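## Task

In the cooling block, swing the lid of tube D4 back until it reaches its latch or goes past it. Leave every other lid in its present state: either open to its latch or further, or clicked closed. When finished, each tube must sit fully seated in its own well and must not be propped up by a neighbouring lid. Release the gripper and pull the hand away.

## Robot and tools

Robot and scene. Two six-joint arms, left_arm and right_arm, each with a parallel gripper, sit on either side of a loose cooling block that holds capped tubes. From the robot's side, row A is the farthest row (so row D is closer to the robot), and column 1 is on the left, which is the +y side where left_arm stands. The block and tubes are not fastened; the block must remain flat on the mat, and nothing may be knocked off the table. A closed lid is unlatched by pressing down the tab behind its hinge; afterwards it may merely lie on the tube, which looks closed but is not. Occasionally an outside nudge may shift a loose item.

Frame. All printed gripper poses share one frame: origin on the tabletop midway between the arms, +z up, +x away from the robot over the table, +y toward left_arm. Positions are metres, orientation a wxyz quaternion. Printed hand positions can be somewhat wrong, more so at full reach. In the gripper's own frame the fingers point along +z and close along y; the reported point lies between the pads, roughly 1 cm short of the fingertips.

Row layout (used by execute_actions and move). One flat list of 14 numbers covering both arms: first left_arm's seven, then right_arm's seven. Each arm's seven are, in this order: wrist pitch, wrist yaw, waist, wrist roll, elbow, shoulder, then gripper opening. Results list joints in the same order. The six joint values are scaled offsets in [-1, 1], not absolute angles; 1.0 equals 1.83 rad (wrist pitch), 1.686 (wrist yaw), 1.264 (waist), 2.022 (wrist roll), 1.276 (elbow), 1.32 (shoulder). Opening is absolute: +1 fully open, -1 closed. Waist and shoulder signs are flipped relative to the URDF everywhere. Joint ranges in radians as stated (URDF signs): waist -2.880 to 2.880, shoulder 0.000 to 3.142 (so -3.142 to 0.000 in your numbers), elbow 0.000 to 3.019, wrist pitch -1.693 to 1.571, wrist yaw -1.571 to 1.571, wrist roll -2.094 to 2.094. Real ends may differ by 0.019 rad; asking for more than 0.019 beyond an end gets the action refused for both arms, and if the first action of a call fails this, nothing runs.

execute_actions(actions): a list of actions run in sequence. Each action is a table of up to 15 rows; each row lasts one 1/30 s step, and if fewer rows are given the last one is repeated to fill 15 steps (0.5 s per action). Offsets in every row are measured from the joint angles at the start of that action, not from the previous row. An empty list just returns state and images.

move(target, speed, blocking): target is one 14-number row whose offsets are taken from the Joint positions in the latest result showing them. All joints travel proportionally so they finish together; gripper paths are curved. Duration is clamped to 0.5-10 s. speed (0.01 to 2 rad/s, default 0.5) caps the fastest joint. Moves do not avoid obstacles or the other arm; faster moves and targets set deeper past contact push harder. blocking=false returns after 0.5 s while motion continues; then use wait or stop before new commands. The extra move: line reports the ending (done, off_target, moving, held, fault), limits=held or limits=none, and the worst-lagging joint per arm.



Results. Joint positions and Joint velocities give each arm's joints (rad, rad/s) plus the finger-pad gap in metres (0.094 open). Joint targets shows what the joints are currently driven toward. grip_measured is the opening on the command scale, each gripper off by up to about 1 mm. Commanding about 0.03 below grip_measured grips firmly. Lines to watch: joint sent to its limit, joint command not followed (a clearance check altered targets), FAULT, MOTOR HOT (from 85 °C; at 100 °C the arm drops with an OVER-TEMPERATURE FAULT).

Motion cautions. Each step a joint's target may lead its measured angle by at most 0.264 (waist), 0.32 (shoulder), 0.276 (elbow), 0.33 (wrist pitch), 0.186 (wrist yaw), 0.522 (wrist roll) rad, and targets are pulled back if they would put the gripper over 70 mm from where it is, so big motions need several actions. Sending zeros can let an arm sag; to hold it, command offsets back to the intended angles first. Very small commands of a few mm may not move the hand. The robot keeps its last command while you think, and holding loads warms motors. Avoid arm-to-arm contact, hard pushes, slams, drops, tipping the block, and lifting tubes out of wells.

Each tool is called after ">>>" by a JSON object that holds its "api" and its "payload".

## Session

>>> {"api": "execute_actions", "payload": {"actions": []}}

>>> {"api": "zoom_image", "payload": {"camera": "cam_high", "region": [190,180,310,300]}}

Scene clock: 0.00 s.
left_arm: end_effector_position=(+0.6033, +0.5953, +0.2027) grip_measured=+1.000 end_effector_quat_wxyz=(+0.009, -0.426, +0.901, +0.085) | right_arm: end_effector_position=(+0.2162, -0.7736, +0.3001) grip_measured=+1.000 end_effector_quat_wxyz=(+0.095, -0.384, +0.753, -0.526)
Joint names: [wrist pitch, wrist yaw, waist, wrist roll, elbow, shoulder]
Joint positions: left_arm=[-1.551 -0.172 -0.445 -0.49   1.975 -1.985  0.094] | right_arm=[-0.184 -0.321  1.152 -2.021  1.07  -1.355  0.094]
Joint velocities: left_arm=[ 0.032 -0.051  0.005 -0.037 -0.012 -0.005  0.   ] | right_arm=[-0.017 -0.007  0.005 -0.037  0.012 -0.005  0.   ]
Joint targets: left_arm=[-1.550 -0.172 -0.445 -0.490 2.006 -1.974] | right_arm=[-0.179 -0.321 1.152 -2.021 1.098 -1.355]

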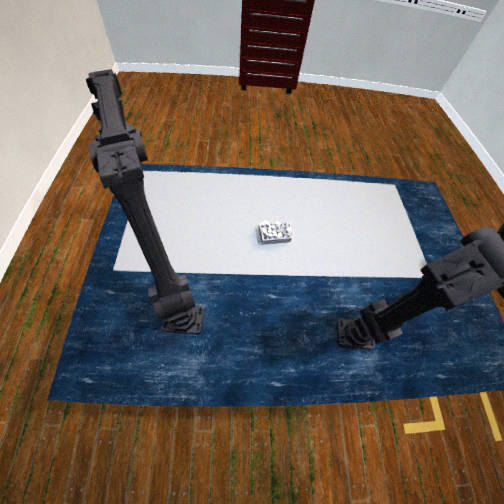

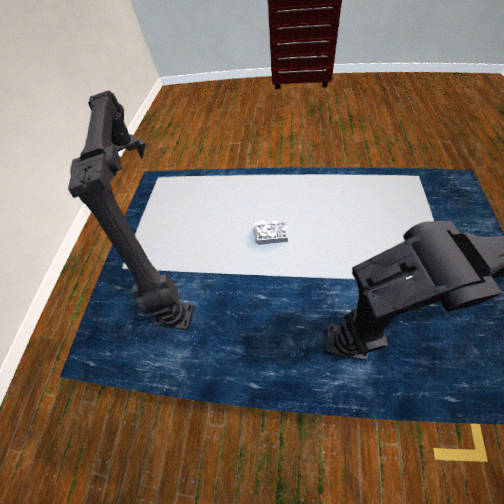

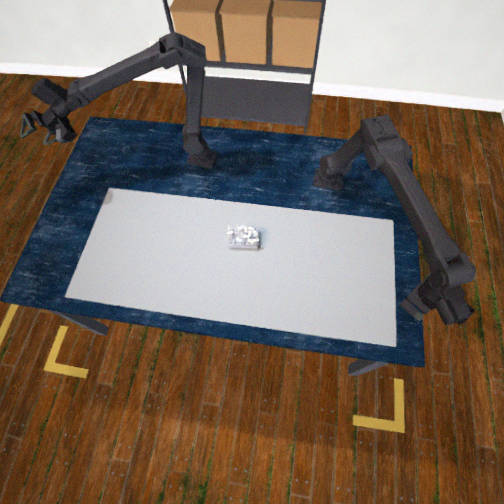

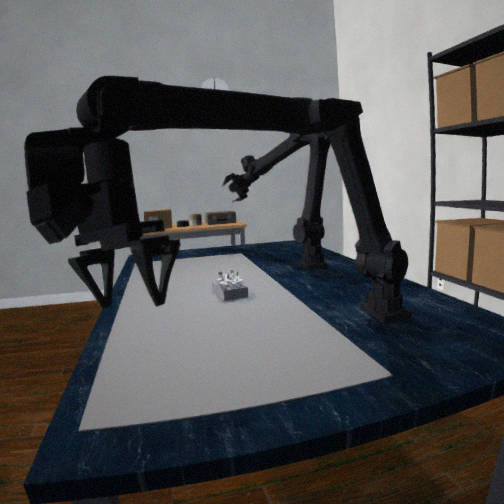

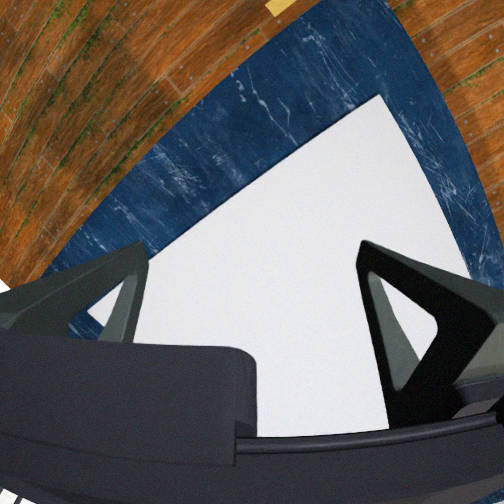

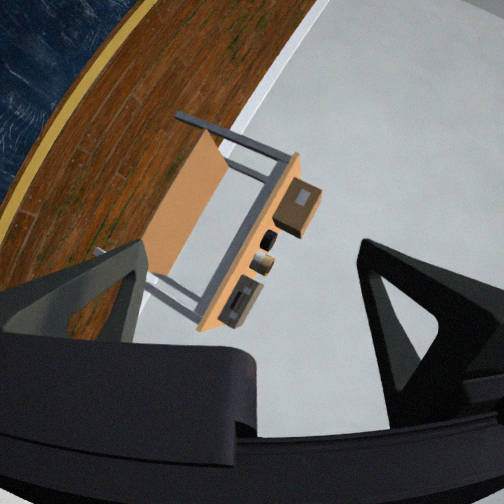

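Region (190, 180, 310, 300) of cam_high's 504x504 image, scaled by 4.200, with more detail than that image has.

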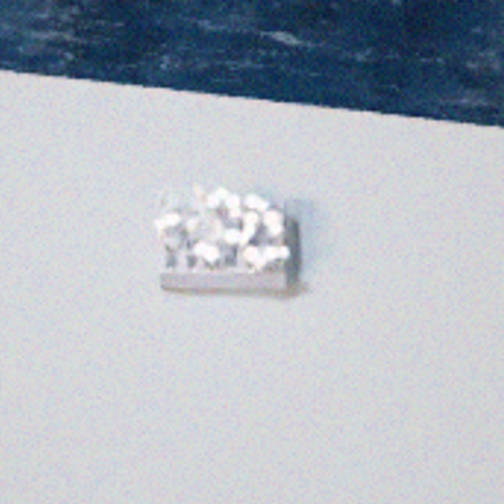

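>>> {"api": "move", "payload": {"target": [0,0,0,0,0.02,0,1, -0.517,0.202,-0.9,0.85,0.093,0,-0.97], "speed": 0.8}}

>>> {"api": "move", "payload": {"target": [0,0,0,0,0.02,0,1, 0,0,-0.5,0,0,-0.13,-0.97], "speed": 0.6}}

Scene clock: 19.83 s.
left_arm: end_effector_position=(+0.6021, +0.5948, +0.2008) grip_measured=+1.000 end_effector_quat_wxyz=(+0.007, -0.426, +0.901, +0.085) | right_arm: end_effector_position=(+0.4247, -0.2908, +0.1879) grip_measured=-0.968 end_effector_quat_wxyz=(+0.108, -0.088, +0.990, -0.032)
Joint names: [wrist pitch, wrist yaw, waist, wrist roll, elbow, shoulder]
Joint positions: left_arm=[-1.551 -0.172 -0.445 -0.49   1.97  -1.985  0.094] | right_arm=[-1.115  0.015  0.01  -0.314  1.124 -1.355  0.002]
Joint velocities: left_arm=[ 0.012  0.007 -0.005 -0.007 -0.012  0.005  0.   ] | right_arm=[ 0.002 -0.007 -0.005  0.022  0.002 -0.015  0.001]
Joint targets: left_arm=[-1.551 -0.172 -0.445 -0.490 2.001 -1.985] | right_arm=[-1.130 0.020 0.014 -0.303 1.188 -1.355]
move: off_target (left_arm, right_arm); limits=none; left_arm: farthest joint: the elbow, 0.030 radians from its target (0.025 radians at the start); right_arm: farthest joint: the elbow, 0.064 radians from its target (0.119 radians at the start)

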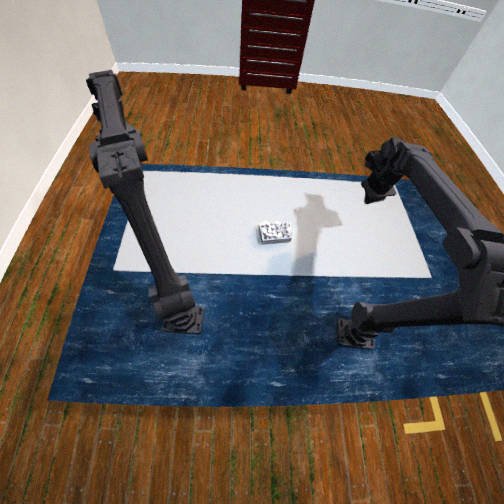

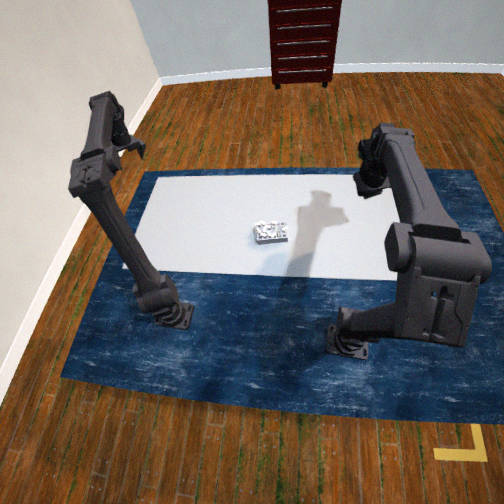

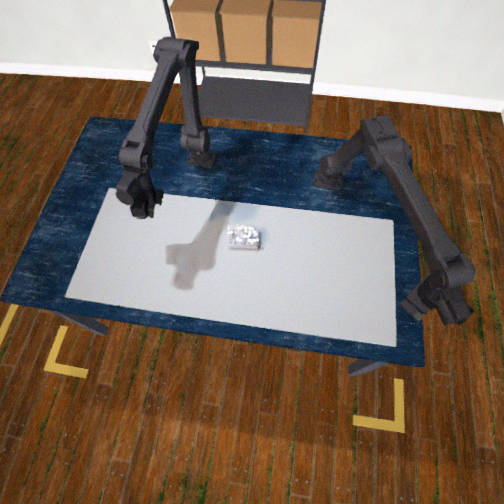

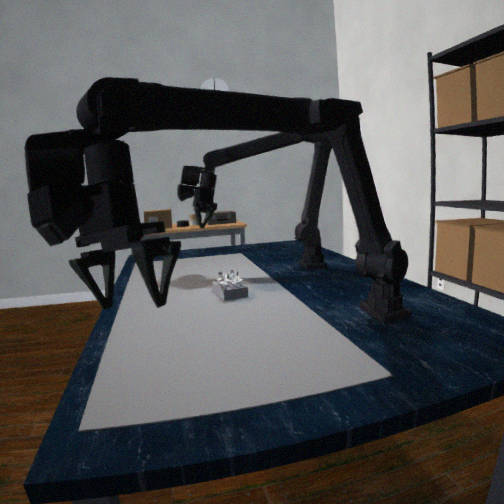

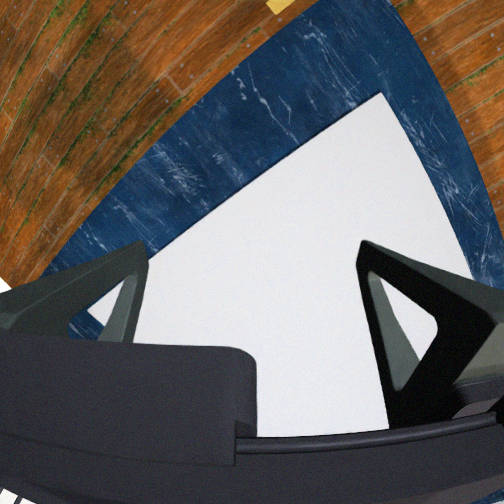

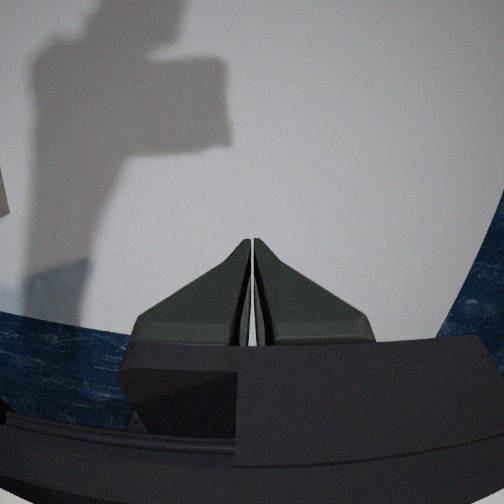

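Scene clock: 21.33 s.
left_arm: end_effector_position=(+0.6012, +0.5945, +0.1993) grip_measured=+1.000 end_effector_quat_wxyz=(+0.005, -0.426, +0.901, +0.086) | right_arm: end_effector_position=(+0.3797, -0.0199, +0.1200) grip_measured=-0.968 end_effector_quat_wxyz=(+0.031, -0.398, +0.917, -0.005)
Joint names: [wrist pitch, wrist yaw, waist, wrist roll, elbow, shoulder]
Joint positions: left_arm=[-1.551 -0.172 -0.445 -0.49   1.966 -1.985  0.094] | right_arm=[-1.115  0.015 -0.631 -0.314  1.124 -1.519  0.002]
Joint velocities: left_arm=[-0.007 -0.022  0.005 -0.007  0.017  0.015  0.   ] | right_arm=[-0.007  0.037  0.005  0.037  0.002 -0.015 -0.001]
Joint targets: left_arm=[-1.551 -0.172 -0.445 -0.490 1.996 -1.985] | right_arm=[-1.115 0.015 -0.622 -0.314 1.124 -1.527]
move: off_target (left_arm); limits=none; left_arm: farthest joint: the elbow, 0.029 radians from its target (0.025 radians at the start); right_arm: farthest joint: the waist, 0.009 radians from its target (0.632 radians at the start)

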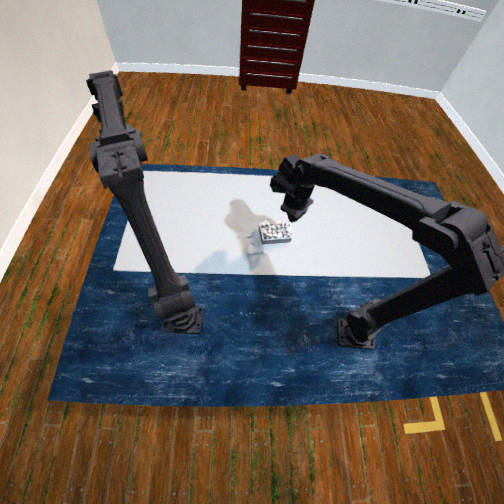

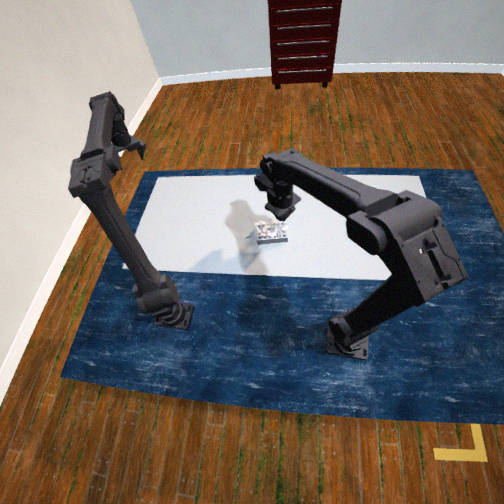

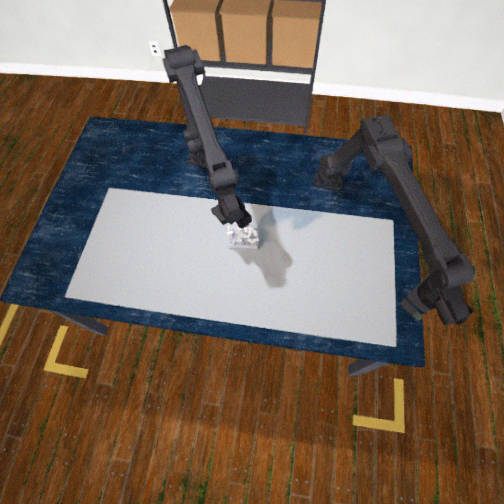

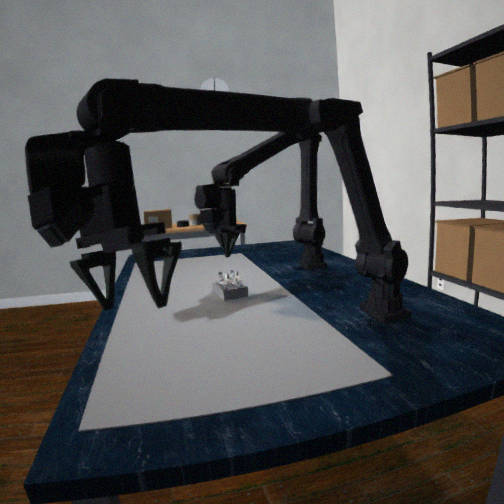

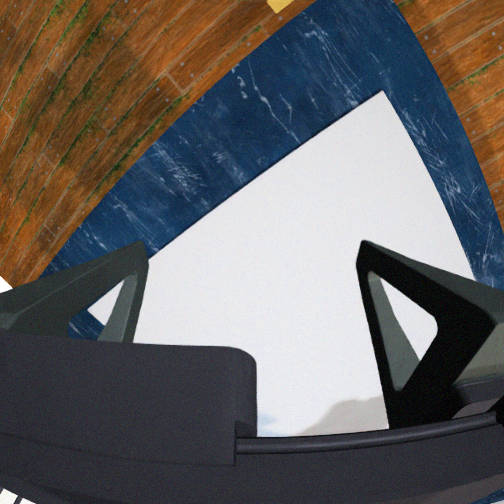

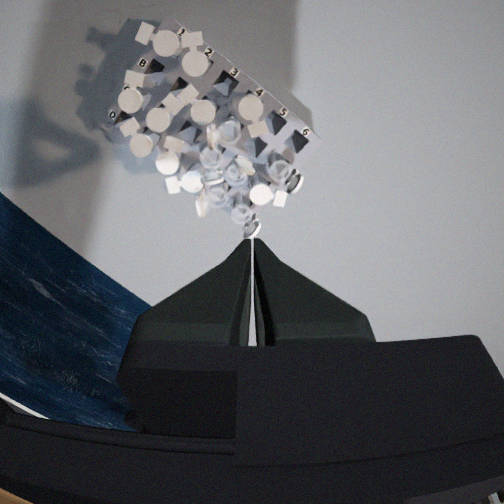

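>>> {"api": "zoom_image", "payload": {"camera": "cam_right_wrist", "region": [90,10,330,250]}}

Region (90, 10, 330, 250) of cam_right_wrist's 504x504 image, scaled by 2.100, with more detail than that image has.

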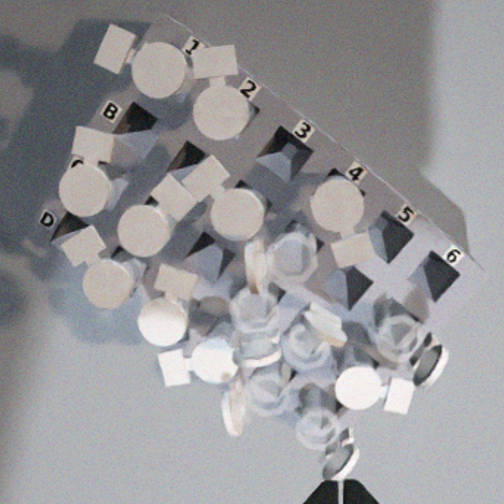

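>>> {"api": "move", "payload": {"target": [0,0,0,0,0.02,0,1, 0,0,-0.083,0,0.04,-0.07,-0.97], "speed": 0.15}}

>>> {"api": "zoom_image", "payload": {"camera": "cam_right_wrist", "region": [130,60,370,300]}}

Scene clock: 46.40 s.
left_arm: end_effector_position=(+0.6007, +0.5943, +0.1984) grip_measured=+1.000 end_effector_quat_wxyz=(+0.003, -0.426, +0.901, +0.086) | right_arm: end_effector_position=(+0.3555, +0.0156, +0.0862) grip_measured=-0.968 end_effector_quat_wxyz=(-0.009, -0.443, +0.896, -0.009)
Joint names: [wrist pitch, wrist yaw, waist, wrist roll, elbow, shoulder]
Joint positions: left_arm=[-1.551 -0.172 -0.445 -0.49   1.964 -1.985  0.094] | right_arm=[-1.115  0.015 -0.729 -0.314  1.124 -1.6    0.002]
Joint velocities: left_arm=[ 0.007 -0.007  0.015 -0.022 -0.012  0.005  0.   ] | right_arm=[-0.017 -0.037  0.005  0.022 -0.002 -0.005  0.   ]
Joint targets: left_arm=[-1.551 -0.172 -0.445 -0.490 1.992 -1.985] | right_arm=[-1.115 0.015 -0.735 -0.314 1.175 -1.611]
move: off_target (left_arm, right_arm); limits=none; left_arm: farthest joint: the elbow, 0.028 radians from its target (0.025 radians at the start); right_arm: farthest joint: the elbow, 0.051 radians from its target (0.051 radians at the start)

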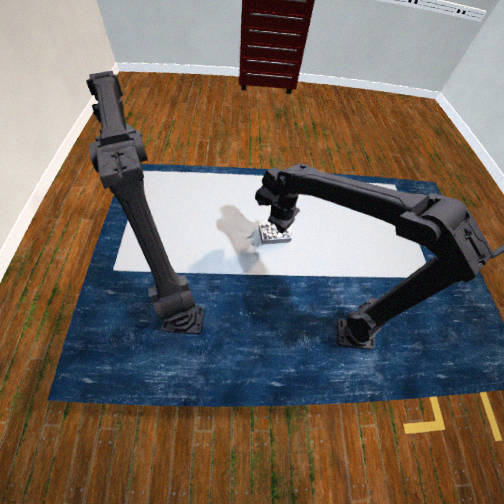

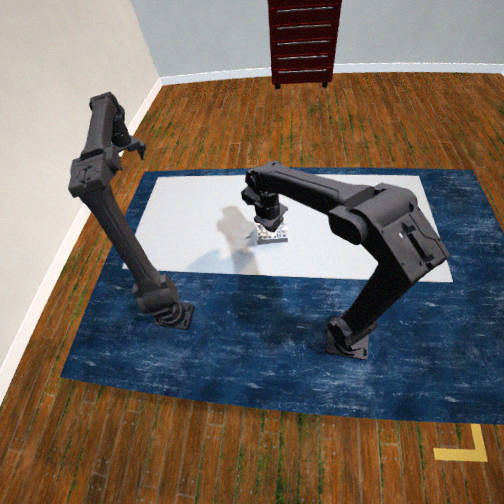

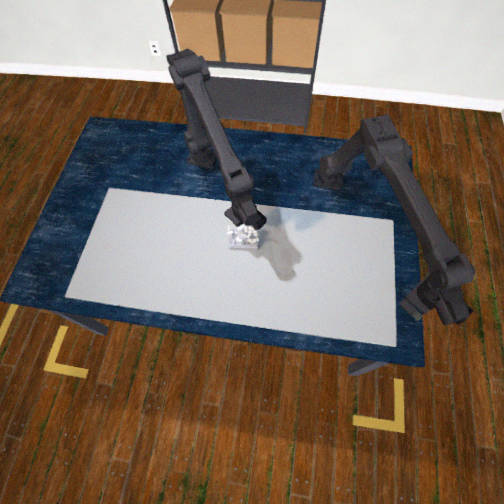

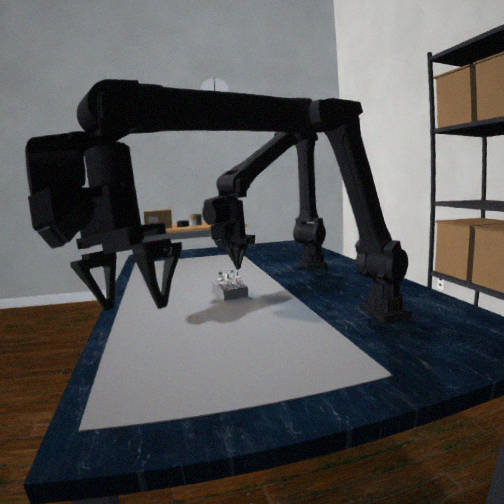

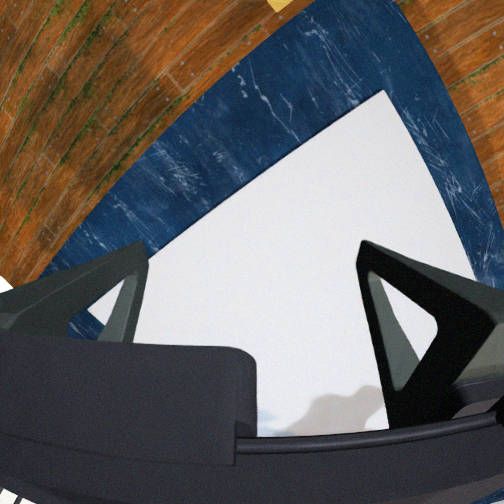

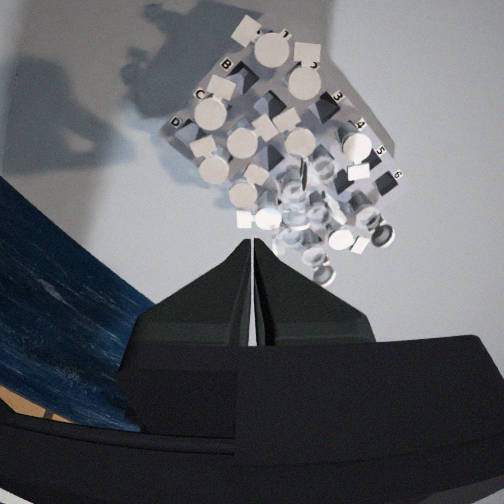

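Region (130, 60, 370, 300) of cam_right_wrist's 504x504 image, scaled by 2.100, with more detail than that image has.

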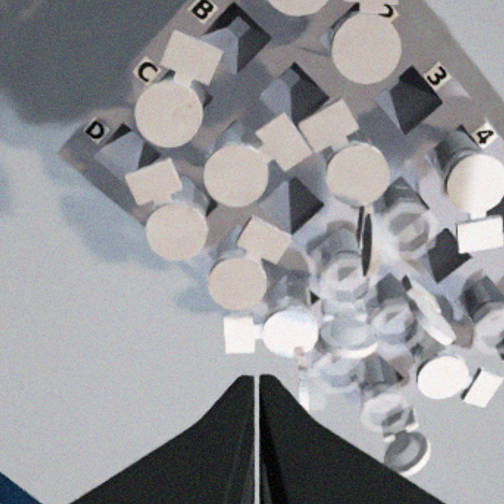

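>>> {"api": "move", "payload": {"target": [0,0,0,0,0.02,0,1, 0,0,-0.016,0,0.02,-0.045,-0.97], "speed": 0.04}}

>>> {"api": "zoom_image", "payload": {"camera": "cam_right_wrist", "region": [170,150,370,350]}}

Scene clock: 53.63 s.
left_arm: end_effector_position=(+0.5999, +0.5939, +0.1971) grip_measured=+1.000 end_effector_quat_wxyz=(+0.002, -0.426, +0.901, +0.086) | right_arm: end_effector_position=(+0.3513, +0.0173, +0.0676) grip_measured=-0.968 end_effector_quat_wxyz=(-0.031, -0.447, +0.894, -0.012)
Joint names: [wrist pitch, wrist yaw, waist, wrist roll, elbow, shoulder]
Joint positions: left_arm=[-1.551 -0.172 -0.445 -0.49   1.961 -1.985  0.094] | right_arm=[-1.115  0.015 -0.738 -0.314  1.124 -1.645  0.002]
Joint velocities: left_arm=[ 0.012 -0.007  0.005  0.022 -0.012  0.005  0.   ] | right_arm=[ 0.007 -0.022  0.005 -0.066  0.007  0.005 -0.001]
Joint targets: left_arm=[-1.551 -0.172 -0.445 -0.490 1.989 -1.985] | right_arm=[-1.115 0.015 -0.749 -0.314 1.150 -1.660]
move: off_target (left_arm, right_arm); limits=none; left_arm: farthest joint: the elbow, 0.029 radians from its target (0.026 radians at the start); right_arm: farthest joint: the elbow, 0.025 radians from its target (0.025 radians at the start)

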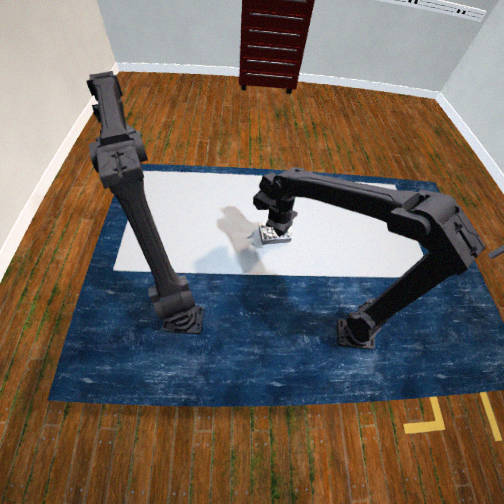

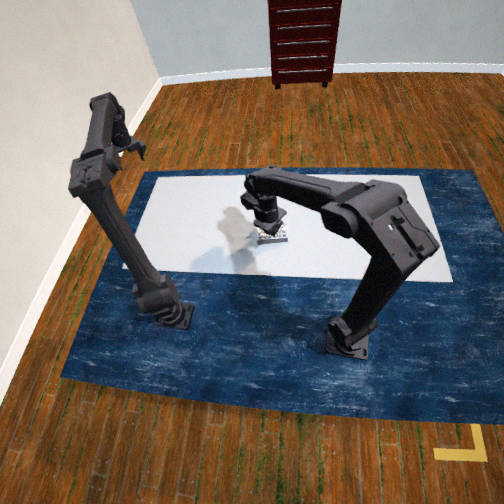

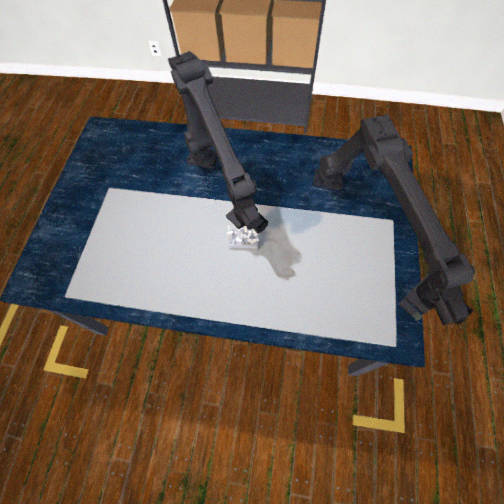

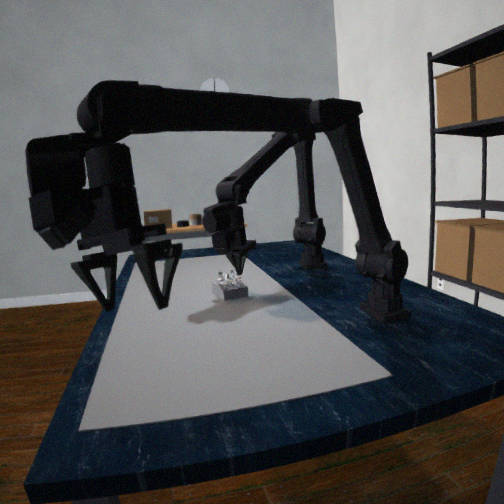

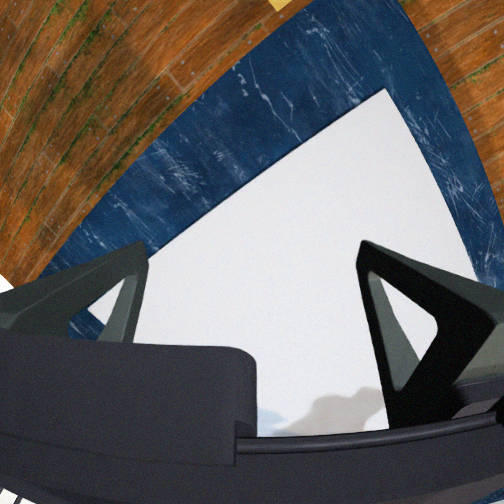

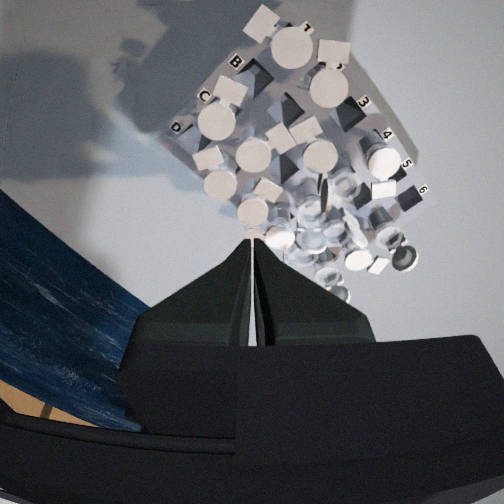

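Region (170, 150, 370, 350) of cam_right_wrist's 504x504 image, scaled by 2.520, with more detail than that image has.

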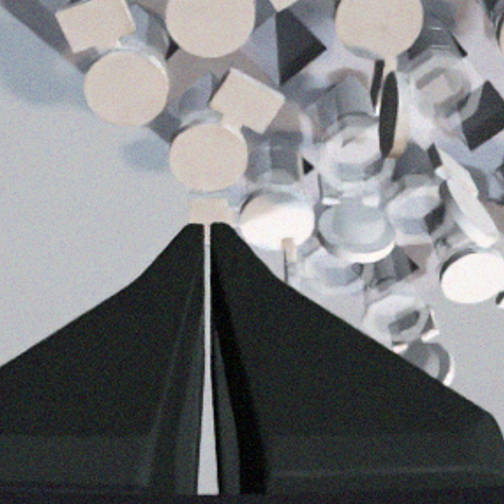

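>>> {"api": "move", "payload": {"target": [0,0,0,0,0.02,0,1, 0,0,-0.008,0,0.02,-0.06,-0.97], "speed": 0.03}}

>>> {"api": "zoom_image", "payload": {"camera": "cam_right_wrist", "region": [170,150,370,350]}}

Scene clock: 69.07 s.
left_arm: end_effector_position=(+0.5989, +0.5935, +0.1955) grip_measured=+1.000 end_effector_quat_wxyz=(-0.000, -0.425, +0.901, +0.086) | right_arm: end_effector_position=(+0.3508, +0.0177, +0.0598) grip_measured=-0.968 end_effector_quat_wxyz=(-0.040, -0.447, +0.893, -0.014)
Joint names: [wrist pitch, wrist yaw, waist, wrist roll, elbow, shoulder]
Joint positions: left_arm=[-1.551 -0.172 -0.445 -0.49   1.956 -1.985  0.094] | right_arm=[-1.115  0.015 -0.739 -0.314  1.127 -1.666  0.002]
Joint velocities: left_arm=[-0.002 -0.081  0.005  0.037  0.007  0.015  0.   ] | right_arm=[-0.002 -0.037  0.015  0.007 -0.012  0.005 -0.   ]
Joint targets: left_arm=[-1.551 -0.172 -0.445 -0.490 1.986 -1.985] | right_arm=[-1.115 0.015 -0.748 -0.314 1.150 -1.724]
move: off_target (left_arm, right_arm); limits=none; left_arm: farthest joint: the elbow, 0.030 radians from its target (0.026 radians at the start); right_arm: farthest joint: the shoulder, 0.058 radians from its target (0.079 radians at the start)

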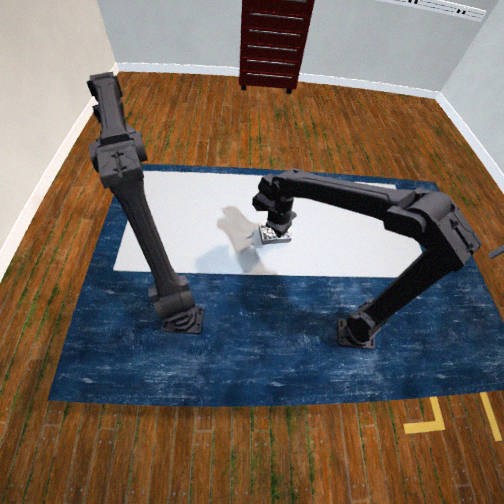

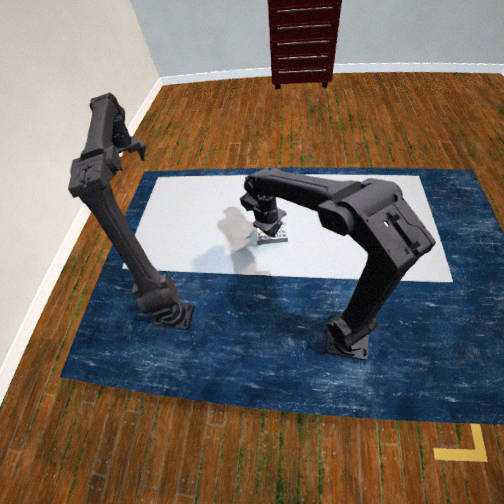

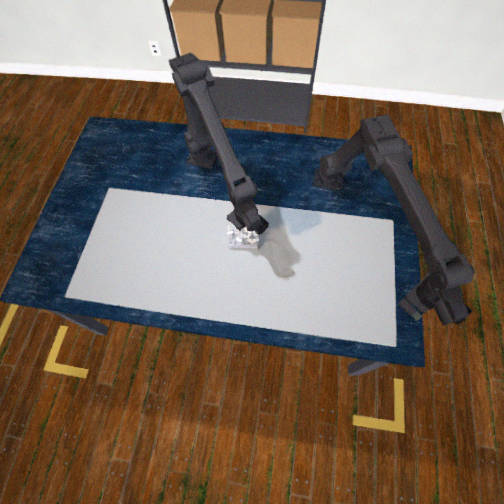

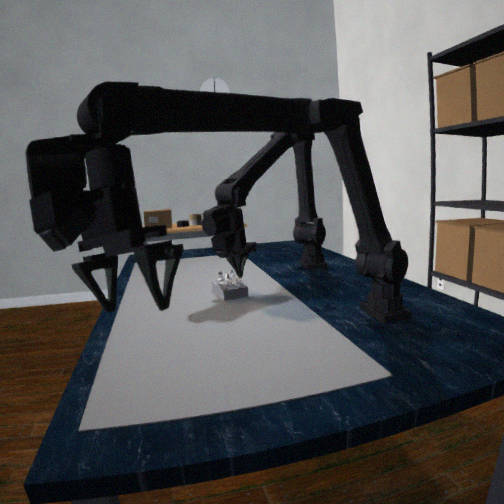

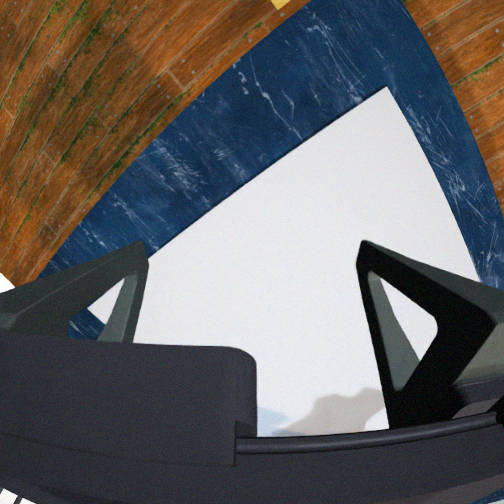

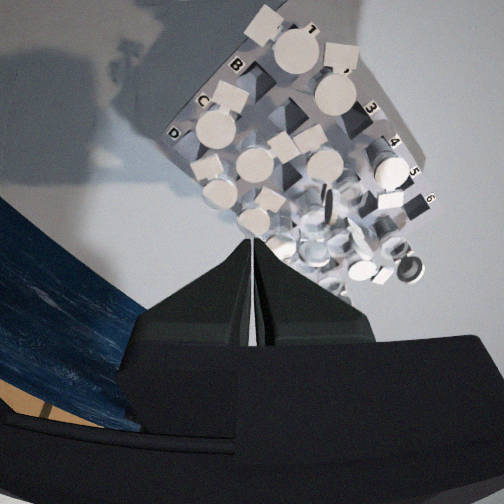

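Region (170, 150, 370, 350) of cam_right_wrist's 504x504 image, scaled by 2.520, with more detail than that image has.

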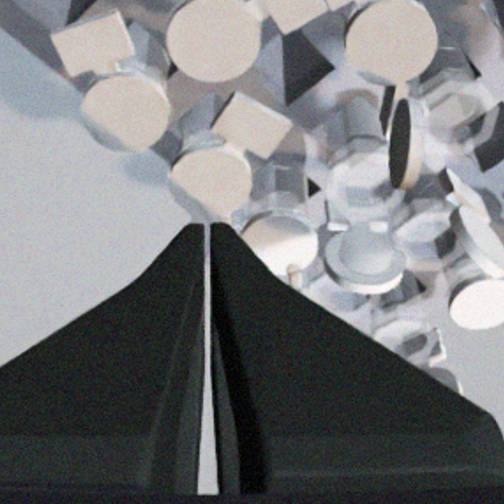

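>>> {"api": "move", "payload": {"target": [0,0,0,0,0.02,0,1, -0.01,0,-0.016,0,0.02,-0.075,-0.97], "speed": 0.03}}

>>> {"api": "zoom_image", "payload": {"camera": "cam_right_wrist", "region": [170,150,370,350]}}

Scene clock: 80.40 s.
left_arm: end_effector_position=(+0.5979, +0.5931, +0.1938) grip_measured=+1.000 end_effector_quat_wxyz=(-0.003, -0.425, +0.901, +0.086) | right_arm: end_effector_position=(+0.3505, +0.0184, +0.0588) grip_measured=-0.968 end_effector_quat_wxyz=(-0.053, -0.448, +0.892, -0.016)
Joint names: [wrist pitch, wrist yaw, waist, wrist roll, elbow, shoulder]
Joint positions: left_arm=[-1.551 -0.172 -0.445 -0.49   1.952 -1.985  0.094] | right_arm=[-1.143  0.016 -0.741 -0.314  1.146 -1.684  0.002]
Joint velocities: left_arm=[-0.007 -0.095  0.015 -0.066  0.007 -0.005  0.   ] | right_arm=[ 0.007 -0.081  0.005 -0.022 -0.002  0.015 -0.   ]
Joint targets: left_arm=[-1.551 -0.172 -0.445 -0.490 1.982 -1.985] | right_arm=[-1.133 0.016 -0.760 -0.314 1.152 -1.766]
move: off_target (left_arm, right_arm); limits=none; left_arm: farthest joint: the elbow, 0.030 radians from its target (0.025 radians at the start); right_arm: farthest joint: the shoulder, 0.081 radians from its target (0.099 radians at the start)

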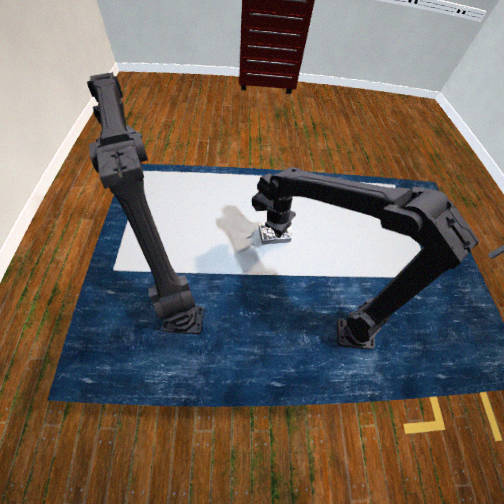

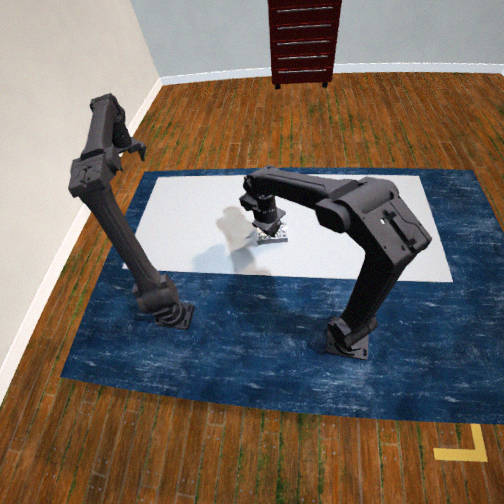

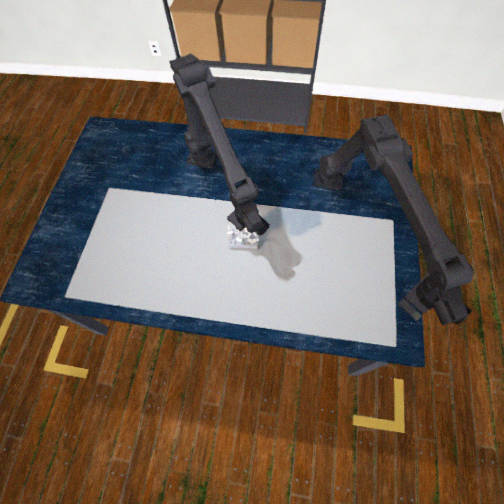

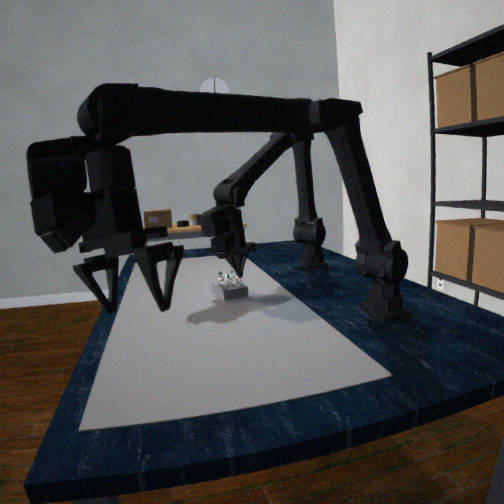

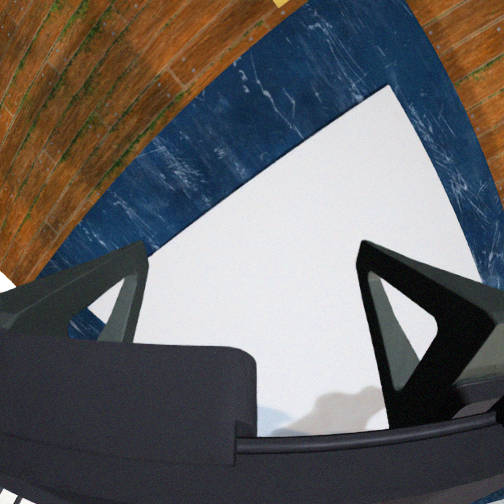

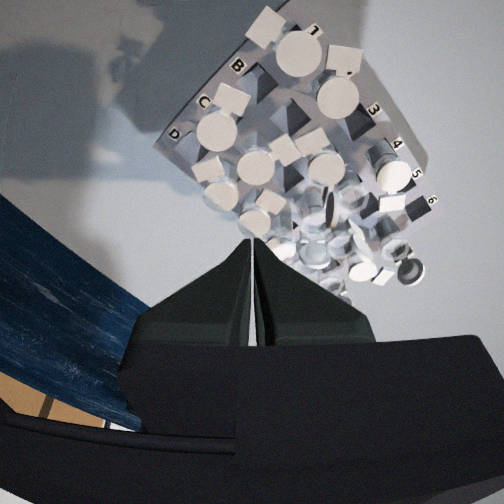

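Region (170, 150, 370, 350) of cam_right_wrist's 504x504 image, scaled by 2.520, with more detail than that image has.

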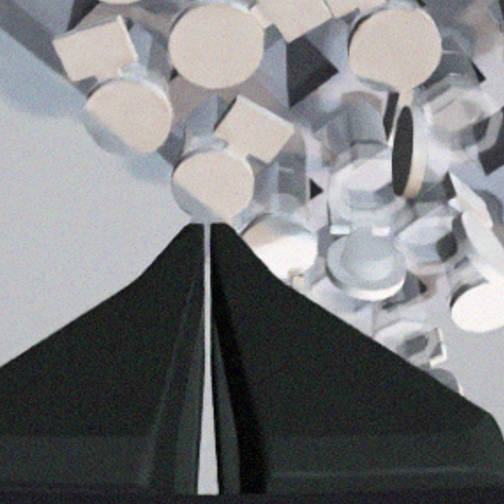

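>>> {"api": "move", "payload": {"target": [0,0,0,0,0.02,0,1, 0,0,0,0,0.01,0.045,-0.97], "speed": 0.05}}

>>> {"api": "zoom_image", "payload": {"camera": "cam_right_wrist", "region": [170,150,370,350]}}

Scene clock: 92.93 s.
left_arm: end_effector_position=(+0.5971, +0.5928, +0.1926) grip_measured=+1.000 end_effector_quat_wxyz=(-0.004, -0.425, +0.901, +0.086) | right_arm: end_effector_position=(+0.3528, +0.0198, +0.0769) grip_measured=-0.968 end_effector_quat_wxyz=(-0.032, -0.448, +0.893, -0.013)
Joint names: [wrist pitch, wrist yaw, waist, wrist roll, elbow, shoulder]
Joint positions: left_arm=[-1.551 -0.172 -0.445 -0.49   1.949 -1.985  0.094] | right_arm=[-1.143  0.017 -0.741 -0.314  1.146 -1.64   0.002]
Joint velocities: left_arm=[ 0.012  0.051  0.005  0.022 -0.027  0.024  0.   ] | right_arm=[-0.002 -0.022  0.005 -0.095 -0.002  0.005  0.   ]
Joint targets: left_arm=[-1.551 -0.172 -0.445 -0.490 1.977 -1.985] | right_arm=[-1.142 0.016 -0.741 -0.314 1.158 -1.625]
move: off_target (left_arm); limits=none; left_arm: farthest joint: the elbow, 0.029 radians from its target (0.026 radians at the start); right_arm: farthest joint: the shoulder, 0.016 radians from its target (0.060 radians at the start)

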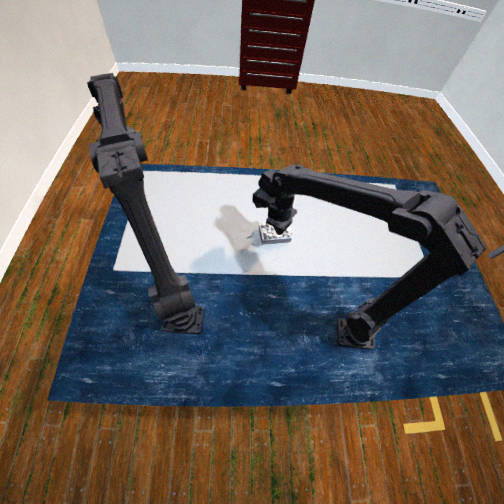

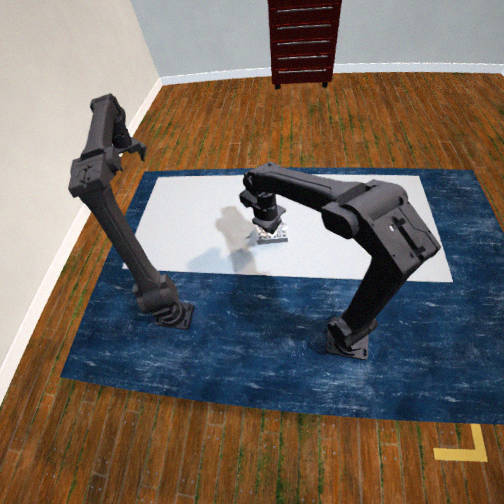

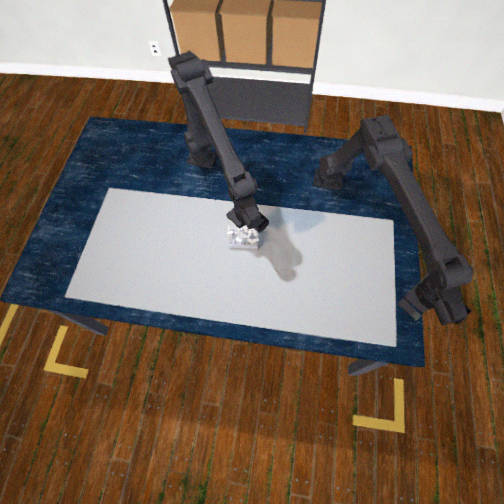

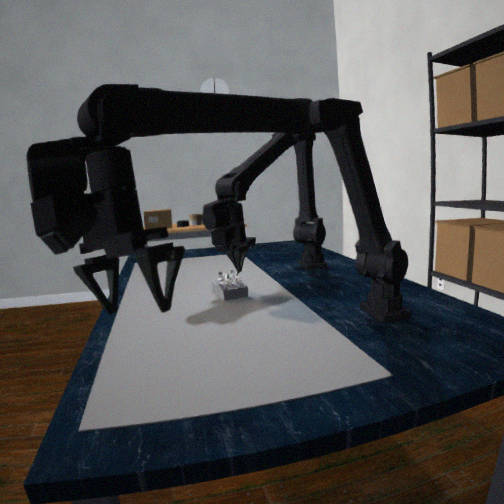

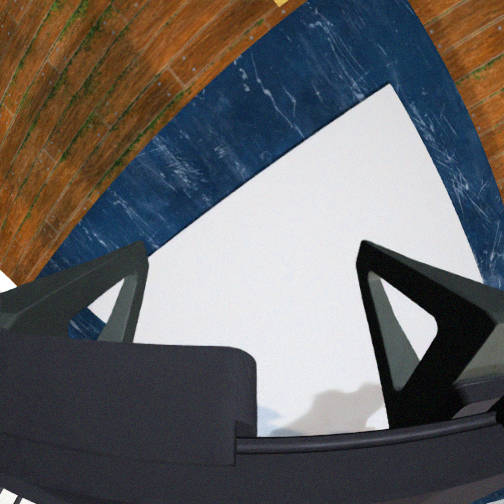

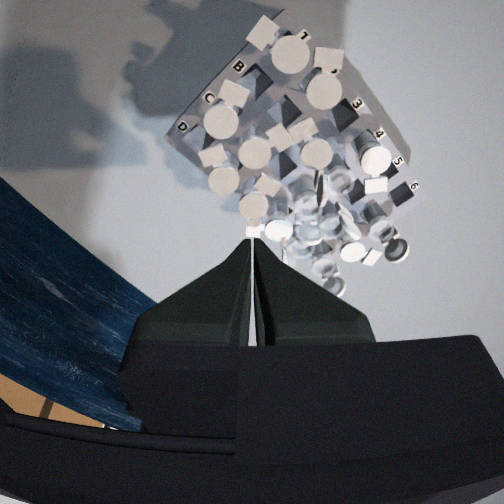

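Region (170, 150, 370, 350) of cam_right_wrist's 504x504 image, scaled by 2.520, with more detail than that image has.

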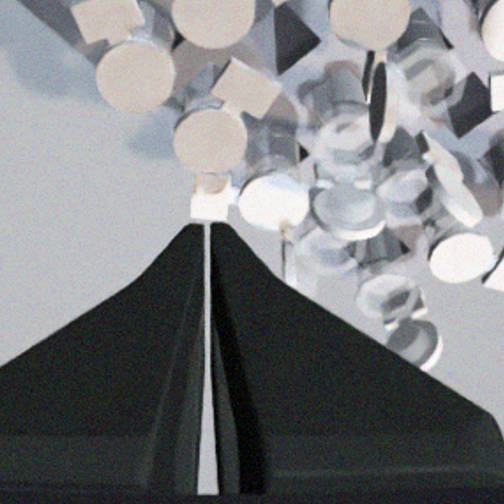

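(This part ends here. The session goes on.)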